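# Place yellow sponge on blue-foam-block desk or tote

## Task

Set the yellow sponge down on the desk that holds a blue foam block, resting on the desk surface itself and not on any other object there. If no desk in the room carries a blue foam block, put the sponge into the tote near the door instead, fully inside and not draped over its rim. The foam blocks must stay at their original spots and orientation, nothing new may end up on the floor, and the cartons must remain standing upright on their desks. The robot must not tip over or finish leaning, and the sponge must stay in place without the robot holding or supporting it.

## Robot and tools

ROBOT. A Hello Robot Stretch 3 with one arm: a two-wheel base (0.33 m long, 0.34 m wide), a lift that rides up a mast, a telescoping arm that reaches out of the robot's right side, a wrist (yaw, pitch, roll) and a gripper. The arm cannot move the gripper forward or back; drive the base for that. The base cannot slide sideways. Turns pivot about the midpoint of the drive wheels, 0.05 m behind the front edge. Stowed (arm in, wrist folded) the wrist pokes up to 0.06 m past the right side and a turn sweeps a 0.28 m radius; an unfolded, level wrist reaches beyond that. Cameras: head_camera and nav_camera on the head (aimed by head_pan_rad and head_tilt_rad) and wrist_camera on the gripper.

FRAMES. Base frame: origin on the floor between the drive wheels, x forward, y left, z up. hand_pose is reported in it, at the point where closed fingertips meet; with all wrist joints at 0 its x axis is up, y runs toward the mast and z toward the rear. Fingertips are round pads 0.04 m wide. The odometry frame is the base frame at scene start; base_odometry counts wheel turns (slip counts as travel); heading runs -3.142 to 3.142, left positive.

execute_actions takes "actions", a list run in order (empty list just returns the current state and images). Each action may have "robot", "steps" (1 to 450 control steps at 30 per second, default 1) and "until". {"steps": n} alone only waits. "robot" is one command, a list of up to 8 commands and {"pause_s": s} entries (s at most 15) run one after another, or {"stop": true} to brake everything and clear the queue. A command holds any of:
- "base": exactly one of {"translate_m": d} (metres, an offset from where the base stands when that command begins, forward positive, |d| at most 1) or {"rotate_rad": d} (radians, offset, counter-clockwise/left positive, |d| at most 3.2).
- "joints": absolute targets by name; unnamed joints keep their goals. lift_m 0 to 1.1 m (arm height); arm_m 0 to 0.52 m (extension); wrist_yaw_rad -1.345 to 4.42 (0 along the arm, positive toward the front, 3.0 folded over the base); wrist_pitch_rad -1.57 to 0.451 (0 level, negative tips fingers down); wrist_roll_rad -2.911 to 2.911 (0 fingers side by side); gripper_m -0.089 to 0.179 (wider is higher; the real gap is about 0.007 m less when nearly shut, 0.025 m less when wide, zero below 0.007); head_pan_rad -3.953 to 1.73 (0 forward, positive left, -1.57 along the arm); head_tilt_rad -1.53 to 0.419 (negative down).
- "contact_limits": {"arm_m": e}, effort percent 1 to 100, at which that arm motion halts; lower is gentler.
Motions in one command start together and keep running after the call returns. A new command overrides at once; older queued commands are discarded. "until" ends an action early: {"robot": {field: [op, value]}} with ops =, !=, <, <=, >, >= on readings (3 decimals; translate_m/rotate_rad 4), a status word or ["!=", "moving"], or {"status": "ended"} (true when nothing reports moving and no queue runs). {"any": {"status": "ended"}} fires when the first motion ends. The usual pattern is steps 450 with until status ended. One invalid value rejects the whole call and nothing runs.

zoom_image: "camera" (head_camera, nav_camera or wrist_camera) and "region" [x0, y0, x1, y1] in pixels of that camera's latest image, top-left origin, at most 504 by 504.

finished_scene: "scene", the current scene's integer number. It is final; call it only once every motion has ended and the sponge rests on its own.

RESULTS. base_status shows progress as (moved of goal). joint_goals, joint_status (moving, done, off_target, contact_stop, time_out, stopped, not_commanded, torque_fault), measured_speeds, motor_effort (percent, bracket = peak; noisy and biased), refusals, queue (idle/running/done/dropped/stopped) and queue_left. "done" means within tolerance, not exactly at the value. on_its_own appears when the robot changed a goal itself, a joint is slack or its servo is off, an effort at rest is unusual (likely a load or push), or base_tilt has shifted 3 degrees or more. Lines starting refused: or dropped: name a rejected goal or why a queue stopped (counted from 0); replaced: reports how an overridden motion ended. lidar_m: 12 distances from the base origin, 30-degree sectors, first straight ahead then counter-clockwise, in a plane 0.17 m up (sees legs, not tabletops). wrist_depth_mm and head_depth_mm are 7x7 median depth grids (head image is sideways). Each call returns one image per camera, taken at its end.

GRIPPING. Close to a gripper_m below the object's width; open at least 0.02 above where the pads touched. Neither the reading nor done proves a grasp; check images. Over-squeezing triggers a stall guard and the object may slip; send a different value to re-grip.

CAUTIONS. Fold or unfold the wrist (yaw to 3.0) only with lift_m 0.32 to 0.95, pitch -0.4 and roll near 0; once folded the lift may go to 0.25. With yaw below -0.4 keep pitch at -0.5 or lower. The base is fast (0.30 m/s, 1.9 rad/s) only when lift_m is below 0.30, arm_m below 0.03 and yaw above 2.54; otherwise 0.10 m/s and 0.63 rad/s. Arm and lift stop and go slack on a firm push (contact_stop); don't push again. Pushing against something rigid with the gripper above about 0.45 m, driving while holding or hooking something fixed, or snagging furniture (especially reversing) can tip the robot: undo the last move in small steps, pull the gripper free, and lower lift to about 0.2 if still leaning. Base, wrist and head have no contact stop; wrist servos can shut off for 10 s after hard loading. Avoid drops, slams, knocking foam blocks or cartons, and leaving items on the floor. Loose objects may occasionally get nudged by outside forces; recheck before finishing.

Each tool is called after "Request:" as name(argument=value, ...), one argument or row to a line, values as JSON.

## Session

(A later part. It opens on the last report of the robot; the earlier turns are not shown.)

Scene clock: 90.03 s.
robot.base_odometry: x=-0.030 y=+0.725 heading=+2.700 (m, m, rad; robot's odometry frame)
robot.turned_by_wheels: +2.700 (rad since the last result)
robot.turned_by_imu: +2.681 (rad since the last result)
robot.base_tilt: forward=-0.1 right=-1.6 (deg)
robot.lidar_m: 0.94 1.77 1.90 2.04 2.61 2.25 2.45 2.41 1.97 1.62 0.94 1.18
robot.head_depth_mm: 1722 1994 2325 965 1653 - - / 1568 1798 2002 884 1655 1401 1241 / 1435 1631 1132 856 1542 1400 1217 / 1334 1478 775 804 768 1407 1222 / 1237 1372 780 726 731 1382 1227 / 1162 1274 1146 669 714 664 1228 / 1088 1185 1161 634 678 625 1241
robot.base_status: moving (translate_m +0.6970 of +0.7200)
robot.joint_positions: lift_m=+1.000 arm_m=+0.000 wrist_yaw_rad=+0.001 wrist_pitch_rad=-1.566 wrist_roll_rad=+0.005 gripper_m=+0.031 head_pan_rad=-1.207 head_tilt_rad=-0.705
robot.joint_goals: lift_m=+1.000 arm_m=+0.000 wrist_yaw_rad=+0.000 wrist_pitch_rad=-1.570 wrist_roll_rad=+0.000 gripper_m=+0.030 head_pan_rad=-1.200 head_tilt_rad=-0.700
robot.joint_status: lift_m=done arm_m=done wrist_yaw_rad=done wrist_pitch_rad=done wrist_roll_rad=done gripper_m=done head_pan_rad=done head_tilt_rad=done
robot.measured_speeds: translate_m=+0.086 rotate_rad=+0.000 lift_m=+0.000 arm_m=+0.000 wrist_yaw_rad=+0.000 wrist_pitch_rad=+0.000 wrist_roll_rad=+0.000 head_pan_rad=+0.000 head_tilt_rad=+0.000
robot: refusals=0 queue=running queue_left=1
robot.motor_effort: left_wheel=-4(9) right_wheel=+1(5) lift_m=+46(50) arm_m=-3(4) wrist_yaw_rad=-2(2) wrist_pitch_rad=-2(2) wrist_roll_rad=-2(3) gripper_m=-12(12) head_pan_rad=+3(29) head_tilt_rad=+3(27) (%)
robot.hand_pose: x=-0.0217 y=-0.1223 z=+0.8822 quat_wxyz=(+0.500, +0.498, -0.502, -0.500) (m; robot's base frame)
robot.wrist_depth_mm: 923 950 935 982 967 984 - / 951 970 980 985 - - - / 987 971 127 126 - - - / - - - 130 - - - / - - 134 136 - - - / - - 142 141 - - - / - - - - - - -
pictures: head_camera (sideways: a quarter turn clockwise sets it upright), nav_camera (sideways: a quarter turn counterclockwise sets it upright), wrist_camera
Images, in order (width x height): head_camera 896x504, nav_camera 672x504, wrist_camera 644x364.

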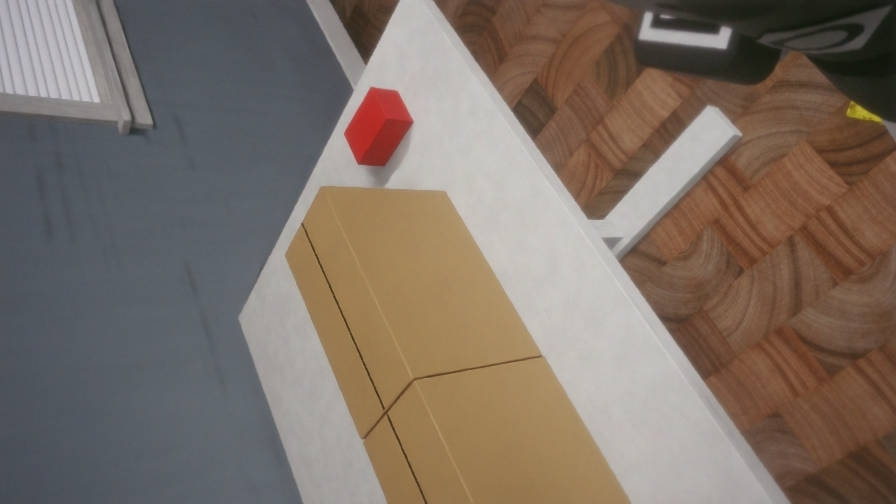

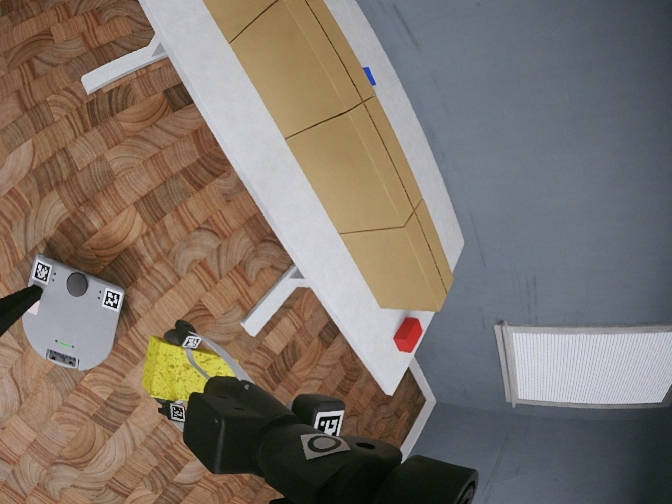

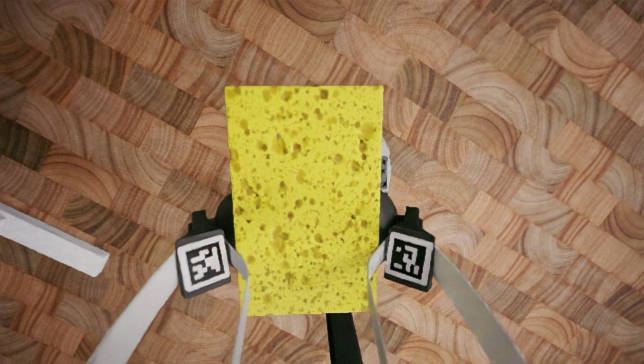

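Request:
execute_actions(
  actions=[
    {"robot":{"joints":{"head_pan_rad":-1.0,"head_tilt_rad":-0.8}},"steps":300,"until":{"any":{"status":"ended"}}},
    {"steps":300,"until":{"robot":{"status":"ended"}}},
  ],
)

Scene clock: 93.57 s.
robot.base_odometry: x=-0.051 y=+0.735 heading=-2.503 (m, m, rad; robot's odometry frame)
robot.turned_by_wheels: +1.080 (rad since the last result)
robot.turned_by_imu: +1.069 (rad since the last result)
robot.base_tilt: forward=+0.5 right=-0.7 (deg)
robot.lidar_m: 1.89 2.03 2.61 2.27 2.47 2.44 1.99 0.95 0.94 1.17 0.91 1.78
robot.head_depth_mm: 1059 1149 662 614 665 1262 1209 / 1130 1215 666 664 673 1323 1201 / 1200 1263 667 718 693 1338 1178 / 1265 1273 692 762 730 1340 1183 / 1365 1502 738 792 1480 1341 1192 / 1457 1706 1001 832 1568 1356 1193 / 1570 1875 2046 882 1581 1346 1199
robot.base_status: done (rotate_rad +1.0799 of +1.0800)
robot.joint_positions: lift_m=+1.000 arm_m=+0.000 wrist_yaw_rad=+0.001 wrist_pitch_rad=-1.566 wrist_roll_rad=+0.005 gripper_m=+0.031 head_pan_rad=-1.007 head_tilt_rad=-0.790
robot.joint_goals: lift_m=+1.000 arm_m=+0.000 wrist_yaw_rad=+0.000 wrist_pitch_rad=-1.570 wrist_roll_rad=+0.000 gripper_m=+0.030 head_pan_rad=-1.000 head_tilt_rad=-0.800
robot.joint_status: lift_m=done arm_m=done wrist_yaw_rad=done wrist_pitch_rad=done wrist_roll_rad=done gripper_m=done head_pan_rad=done head_tilt_rad=done
robot.measured_speeds: translate_m=+0.000 rotate_rad=+0.000 lift_m=+0.000 arm_m=+0.000 wrist_yaw_rad=+0.000 wrist_pitch_rad=+0.000 wrist_roll_rad=+0.000 head_pan_rad=+0.000 head_tilt_rad=+0.000
robot: refusals=0 queue=done queue_left=0
robot.motor_effort: left_wheel=-3(6) right_wheel=+2(6) lift_m=+46(45) arm_m=-3(3) wrist_yaw_rad=-2(2) wrist_pitch_rad=-2(2) wrist_roll_rad=-2(2) gripper_m=-12(12) head_pan_rad=+3(20) head_tilt_rad=-6(17) (%)
robot.hand_pose: x=-0.0217 y=-0.1223 z=+0.8822 quat_wxyz=(+0.500, +0.498, -0.502, -0.500) (m; robot's base frame)
robot.wrist_depth_mm: 929 932 969 983 971 962 - / 930 974 975 984 - - - / 986 - 126 126 - - - / - - - 131 - - - / - - 134 135 - - - / - - 142 141 - - - / - - - - - - -
pictures: head_camera (sideways: a quarter turn clockwise sets it upright), nav_camera (sideways: a quarter turn counterclockwise sets it upright), wrist_camera
Images, in order (width x height): head_camera 896x504, nav_camera 672x504, wrist_camera 644x364.

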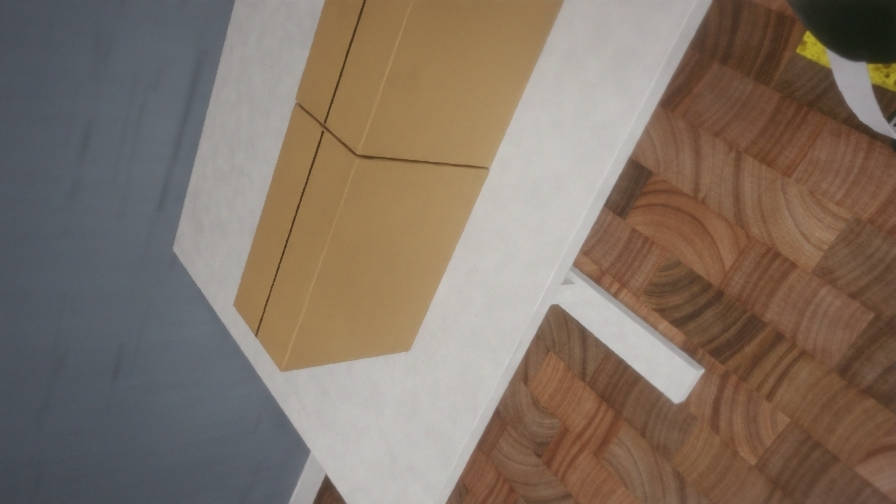

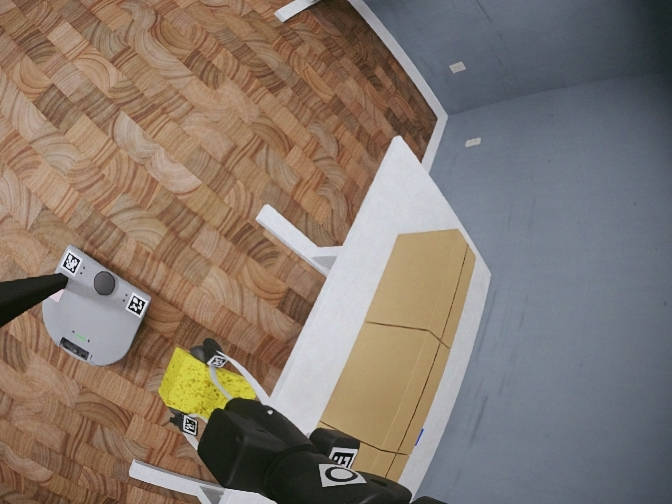

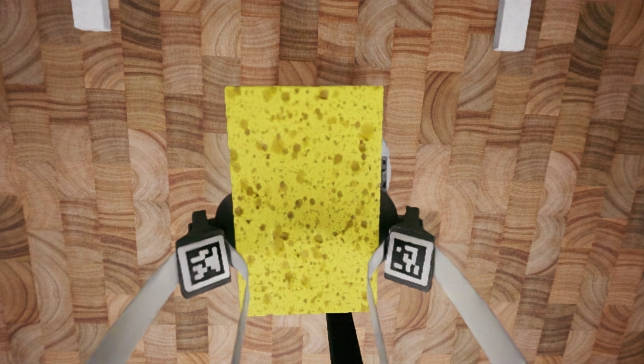

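Request:
execute_actions(
  actions=[
    {"robot":[{"base":{"translate_m":0.74},"joints":{"head_pan_rad":-1.5,"head_tilt_rad":-0.9}},{"joints":{"arm_m":0.46}},{"joints":{"lift_m":0.92}}],"steps":450,"until":{"robot":{"status":"ended"}}},
  ],
)

Scene clock: 108.83 s.
robot.base_odometry: x=-0.645 y=+0.295 heading=-2.503 (m, m, rad; robot's odometry frame)
robot.turned_by_wheels: +0.000 (rad since the last result)
robot.turned_by_imu: +0.003 (rad since the last result)
robot.base_tilt: forward=+0.5 right=-0.7 (deg)
robot.lidar_m: 1.15 1.69 1.47 2.51 2.40 3.01 2.71 1.54 1.25 0.75 1.29 1.64
robot.head_depth_mm: - 1007 849 722 1400 1282 1149 / 1171 1041 854 725 1363 1268 1142 / - - 730 742 1391 1286 1151 / 1142 1314 1525 1677 1454 1291 1150 / 1152 1330 1571 1678 1453 1287 1147 / 1162 1356 1597 1675 1455 1289 1152 / 1173 1365 1630 1685 1467 1296 1160
robot.base_status: done (translate_m +0.7400 of +0.7400)
robot.joint_positions: lift_m=+0.920 arm_m=+0.460 wrist_yaw_rad=+0.001 wrist_pitch_rad=-1.566 wrist_roll_rad=+0.005 gripper_m=+0.031 head_pan_rad=-1.493 head_tilt_rad=-0.889
robot.joint_goals: lift_m=+0.920 arm_m=+0.460 wrist_yaw_rad=+0.000 wrist_pitch_rad=-1.570 wrist_roll_rad=+0.000 gripper_m=+0.030 head_pan_rad=-1.500 head_tilt_rad=-0.900
robot.joint_status: lift_m=done arm_m=done wrist_yaw_rad=done wrist_pitch_rad=done wrist_roll_rad=done gripper_m=done head_pan_rad=done head_tilt_rad=done
robot.measured_speeds: translate_m=+0.000 rotate_rad=+0.000 lift_m=+0.000 arm_m=+0.000 wrist_yaw_rad=+0.000 wrist_pitch_rad=+0.000 wrist_roll_rad=+0.000 head_pan_rad=+0.000 head_tilt_rad=+0.000
robot: refusals=0 queue=done queue_left=0
robot.motor_effort: left_wheel=-3(4) right_wheel=+2(5) lift_m=+37(45) arm_m=+2(1) wrist_yaw_rad=-1(2) wrist_pitch_rad=-1(2) wrist_roll_rad=-2(2) gripper_m=-12(12) head_pan_rad=-3(32) head_tilt_rad=-6(18) (%)
robot.hand_pose: x=-0.0217 y=-0.5818 z=+0.8025 quat_wxyz=(+0.500, +0.498, -0.502, -0.500) (m; robot's base frame)
robot.wrist_depth_mm: 825 853 856 221 219 225 228 / 896 889 907 224 227 230 236 / 923 940 127 126 235 239 245 / 938 947 942 130 243 247 251 / 1000 - 134 135 253 259 260 / - - 141 141 268 268 274 / - - - 273 276 283 286
pictures: head_camera (sideways: a quarter turn clockwise sets it upright), nav_camera (sideways: a quarter turn counterclockwise sets it upright), wrist_camera
Images, in order (width x height): head_camera 896x504, nav_camera 672x504, wrist_camera 644x364.

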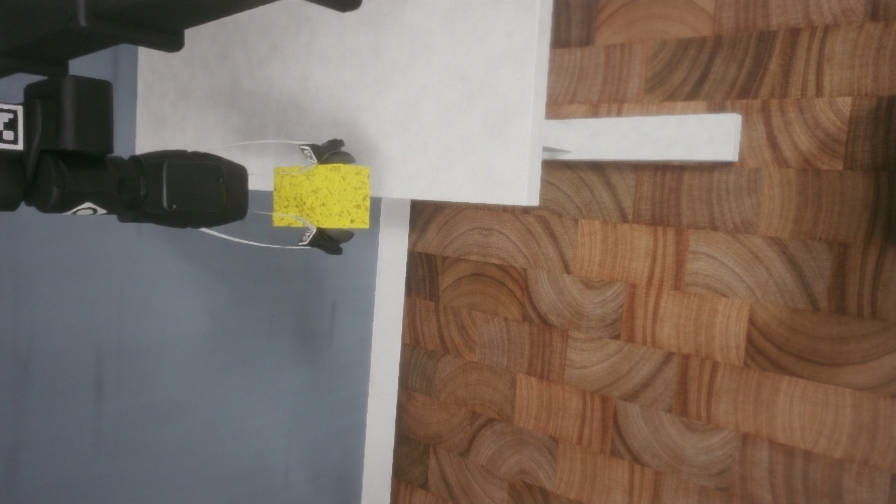

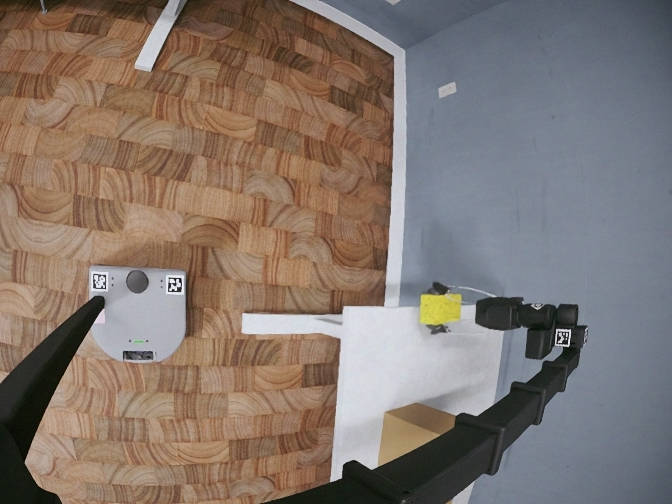

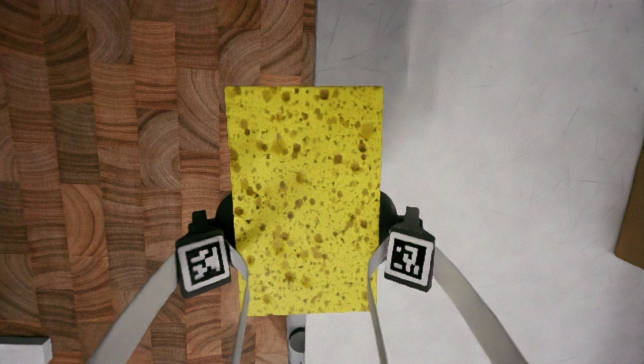

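Request:
execute_actions(
  actions=[
    {"robot":[{"base":{"translate_m":-0.125}},{"joints":{"lift_m":0.9}}],"steps":450,"until":{"robot":{"status":"ended"}}},
  ],
)

Scene clock: 112.40 s.
robot.base_odometry: x=-0.545 y=+0.369 heading=-2.503 (m, m, rad; robot's odometry frame)
robot.turned_by_wheels: +0.000 (rad since the last result)
robot.turned_by_imu: +0.000 (rad since the last result)
robot.base_tilt: forward=+0.6 right=-0.6 (deg)
robot.lidar_m: 1.28 1.49 2.57 2.36 2.65 2.93 2.59 1.43 1.24 0.73 1.29 1.76
robot.head_depth_mm: - 996 663 705 1398 1279 1148 / - 1034 854 726 1397 1282 1155 / - - 743 727 1376 1271 1149 / 1131 1079 862 730 1395 1286 1146 / 1145 1326 1539 1585 1438 1289 1154 / 1153 1347 1605 1685 1465 1285 1155 / 1168 1359 1622 1686 1468 1295 1159
robot.base_status: done (translate_m -0.1250 of -0.1250)
robot.joint_positions: lift_m=+0.900 arm_m=+0.460 wrist_yaw_rad=+0.001 wrist_pitch_rad=-1.566 wrist_roll_rad=+0.005 gripper_m=+0.031 head_pan_rad=-1.493 head_tilt_rad=-0.889
robot.joint_goals: lift_m=+0.900 arm_m=+0.460 wrist_yaw_rad=+0.000 wrist_pitch_rad=-1.570 wrist_roll_rad=+0.000 gripper_m=+0.030 head_pan_rad=-1.500 head_tilt_rad=-0.900
robot.joint_status: lift_m=done arm_m=done wrist_yaw_rad=done wrist_pitch_rad=done wrist_roll_rad=done gripper_m=done head_pan_rad=done head_tilt_rad=done
robot.measured_speeds: translate_m=+0.000 rotate_rad=+0.000 lift_m=+0.000 arm_m=+0.000 wrist_yaw_rad=+0.000 wrist_pitch_rad=+0.000 wrist_roll_rad=+0.000 head_pan_rad=+0.000 head_tilt_rad=+0.000
robot: refusals=0 queue=done queue_left=0
robot.motor_effort: left_wheel=-3(7) right_wheel=+1(2) lift_m=+36(38) arm_m=+3(2) wrist_yaw_rad=-1(1) wrist_pitch_rad=-2(2) wrist_roll_rad=-2(2) gripper_m=-12(12) head_pan_rad=-4(4) head_tilt_rad=-6(6) (%)
robot.hand_pose: x=-0.0217 y=-0.5818 z=+0.7825 quat_wxyz=(+0.500, +0.498, -0.502, -0.500) (m; robot's base frame)
robot.wrist_depth_mm: 845 193 195 199 201 204 207 / 848 202 201 202 209 211 214 / 911 209 126 126 215 218 158 / 910 216 214 131 222 219 150 / 948 225 134 136 230 216 150 / 989 994 141 140 244 216 149 / - 242 244 248 252 257 147
pictures: head_camera (sideways: a quarter turn clockwise sets it upright), nav_camera (sideways: a quarter turn counterclockwise sets it upright), wrist_camera
Images, in order (width x height): head_camera 896x504, nav_camera 672x504, wrist_camera 644x364.

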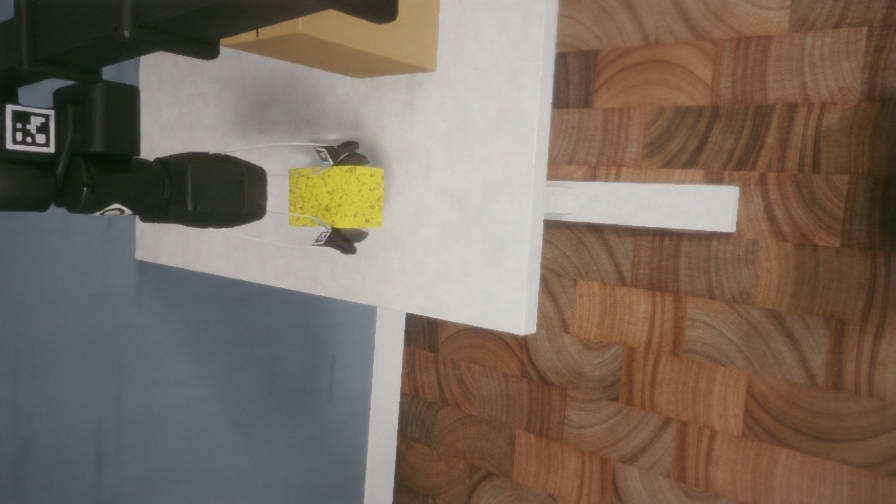

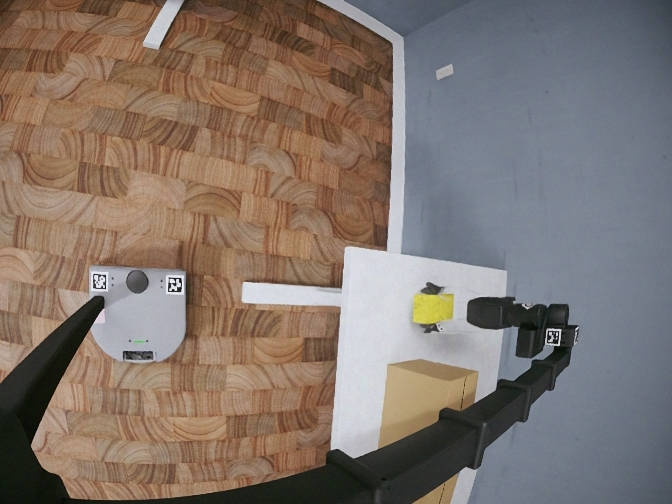

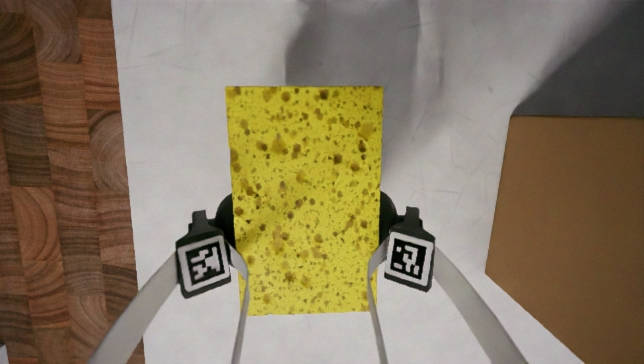

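Request:
execute_actions(
  actions=[
    {"robot":[{"joints":{"lift_m":0.872}},{"joints":{"gripper_m":0.115}},{"pause_s":0.5},{"joints":{"lift_m":1.0}},{"joints":{"arm_m":0.1}}],"steps":450,"until":{"robot":{"status":"ended"}}},
    {"robot":{"joints":{"head_tilt_rad":-0.7,"head_pan_rad":-1.3,"arm_m":0}},"steps":90,"until":{"robot":{"status":"ended"}}},
  ],
)

Scene clock: 123.13 s.
robot.base_odometry: x=-0.545 y=+0.369 heading=-2.503 (m, m, rad; robot's odometry frame)
robot.turned_by_wheels: +0.000 (rad since the last result)
robot.turned_by_imu: -0.001 (rad since the last result)
robot.base_tilt: forward=+0.6 right=-0.7 (deg)
robot.lidar_m: 1.27 1.49 2.57 2.36 2.63 2.92 2.59 1.43 1.24 0.73 1.29 1.76
robot.head_depth_mm: 1024 1135 1121 920 - - - / 1051 1162 1131 880 718 - - / 1085 1199 1364 976 728 1342 1216 / 1111 1252 1416 1637 1662 1379 1224 / 1145 1285 1472 1724 1672 1422 1223 / 1183 1328 1532 1801 1687 1415 1225 / 1222 1377 1590 1851 1677 1431 1233
robot.base_status: done (translate_m -0.1250 of -0.1250)
robot.joint_positions: lift_m=+1.000 arm_m=+0.000 wrist_yaw_rad=+0.001 wrist_pitch_rad=-1.566 wrist_roll_rad=+0.005 gripper_m=+0.115 head_pan_rad=-1.307 head_tilt_rad=-0.705
robot.joint_goals: lift_m=+1.000 arm_m=+0.000 wrist_yaw_rad=+0.000 wrist_pitch_rad=-1.570 wrist_roll_rad=+0.000 gripper_m=+0.115 head_pan_rad=-1.300 head_tilt_rad=-0.700
robot.joint_status: lift_m=done arm_m=done wrist_yaw_rad=done wrist_pitch_rad=done wrist_roll_rad=done gripper_m=done head_pan_rad=done head_tilt_rad=done
robot.measured_speeds: translate_m=+0.000 rotate_rad=+0.000 lift_m=+0.000 arm_m=+0.000 wrist_yaw_rad=+0.000 wrist_pitch_rad=+0.000 wrist_roll_rad=+0.000 head_pan_rad=+0.000 head_tilt_rad=+0.000
robot: refusals=0 queue=done queue_left=0
robot.motor_effort: left_wheel=-3(3) right_wheel=+1(2) lift_m=+46(47) arm_m=-3(1) wrist_yaw_rad=-1(2) wrist_pitch_rad=-2(2) wrist_roll_rad=-2(2) gripper_m=+0(80) head_pan_rad=+4(19) head_tilt_rad=+3(23) (%)
robot.hand_pose: x=-0.0217 y=-0.1222 z=+0.8822 quat_wxyz=(+0.500, +0.498, -0.502, -0.500) (m; robot's base frame)
robot.wrist_depth_mm: 946 930 946 - 963 988 - / 948 958 993 971 - - - / 977 - - - - - - / - - - - - - - / - - - - - - - / - - - - - - - / - - - - - - -
pictures: head_camera (sideways: a quarter turn clockwise sets it upright), nav_camera (sideways: a quarter turn counterclockwise sets it upright), wrist_camera
Images, in order (width x height): head_camera 896x504, nav_camera 672x504, wrist_camera 644x364.

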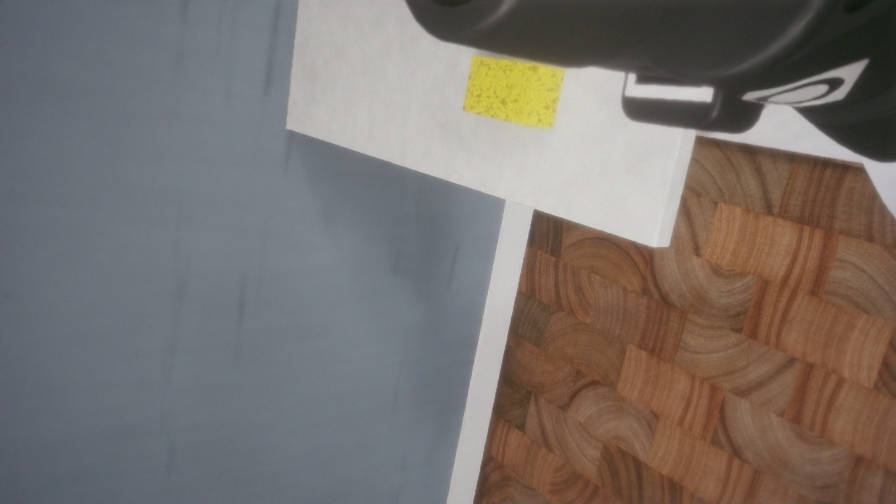

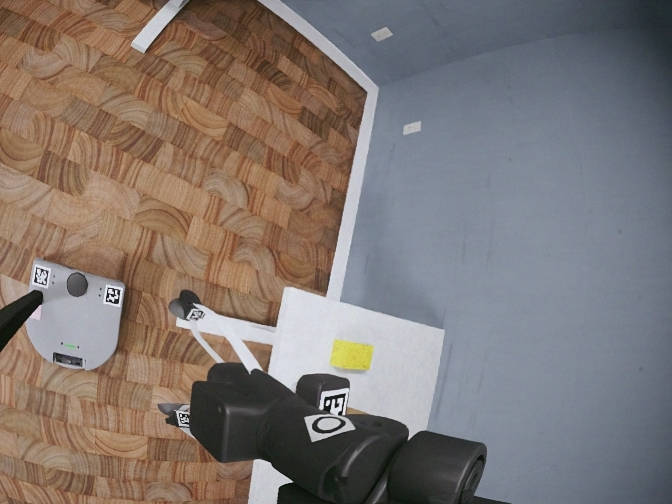

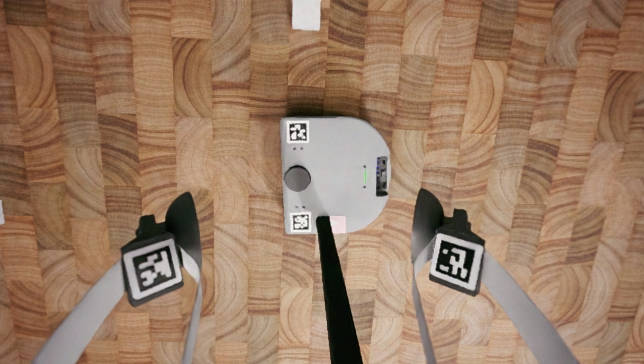

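Request:
finished_scene(
  scene=2,
)

The scene is finished: the task was done.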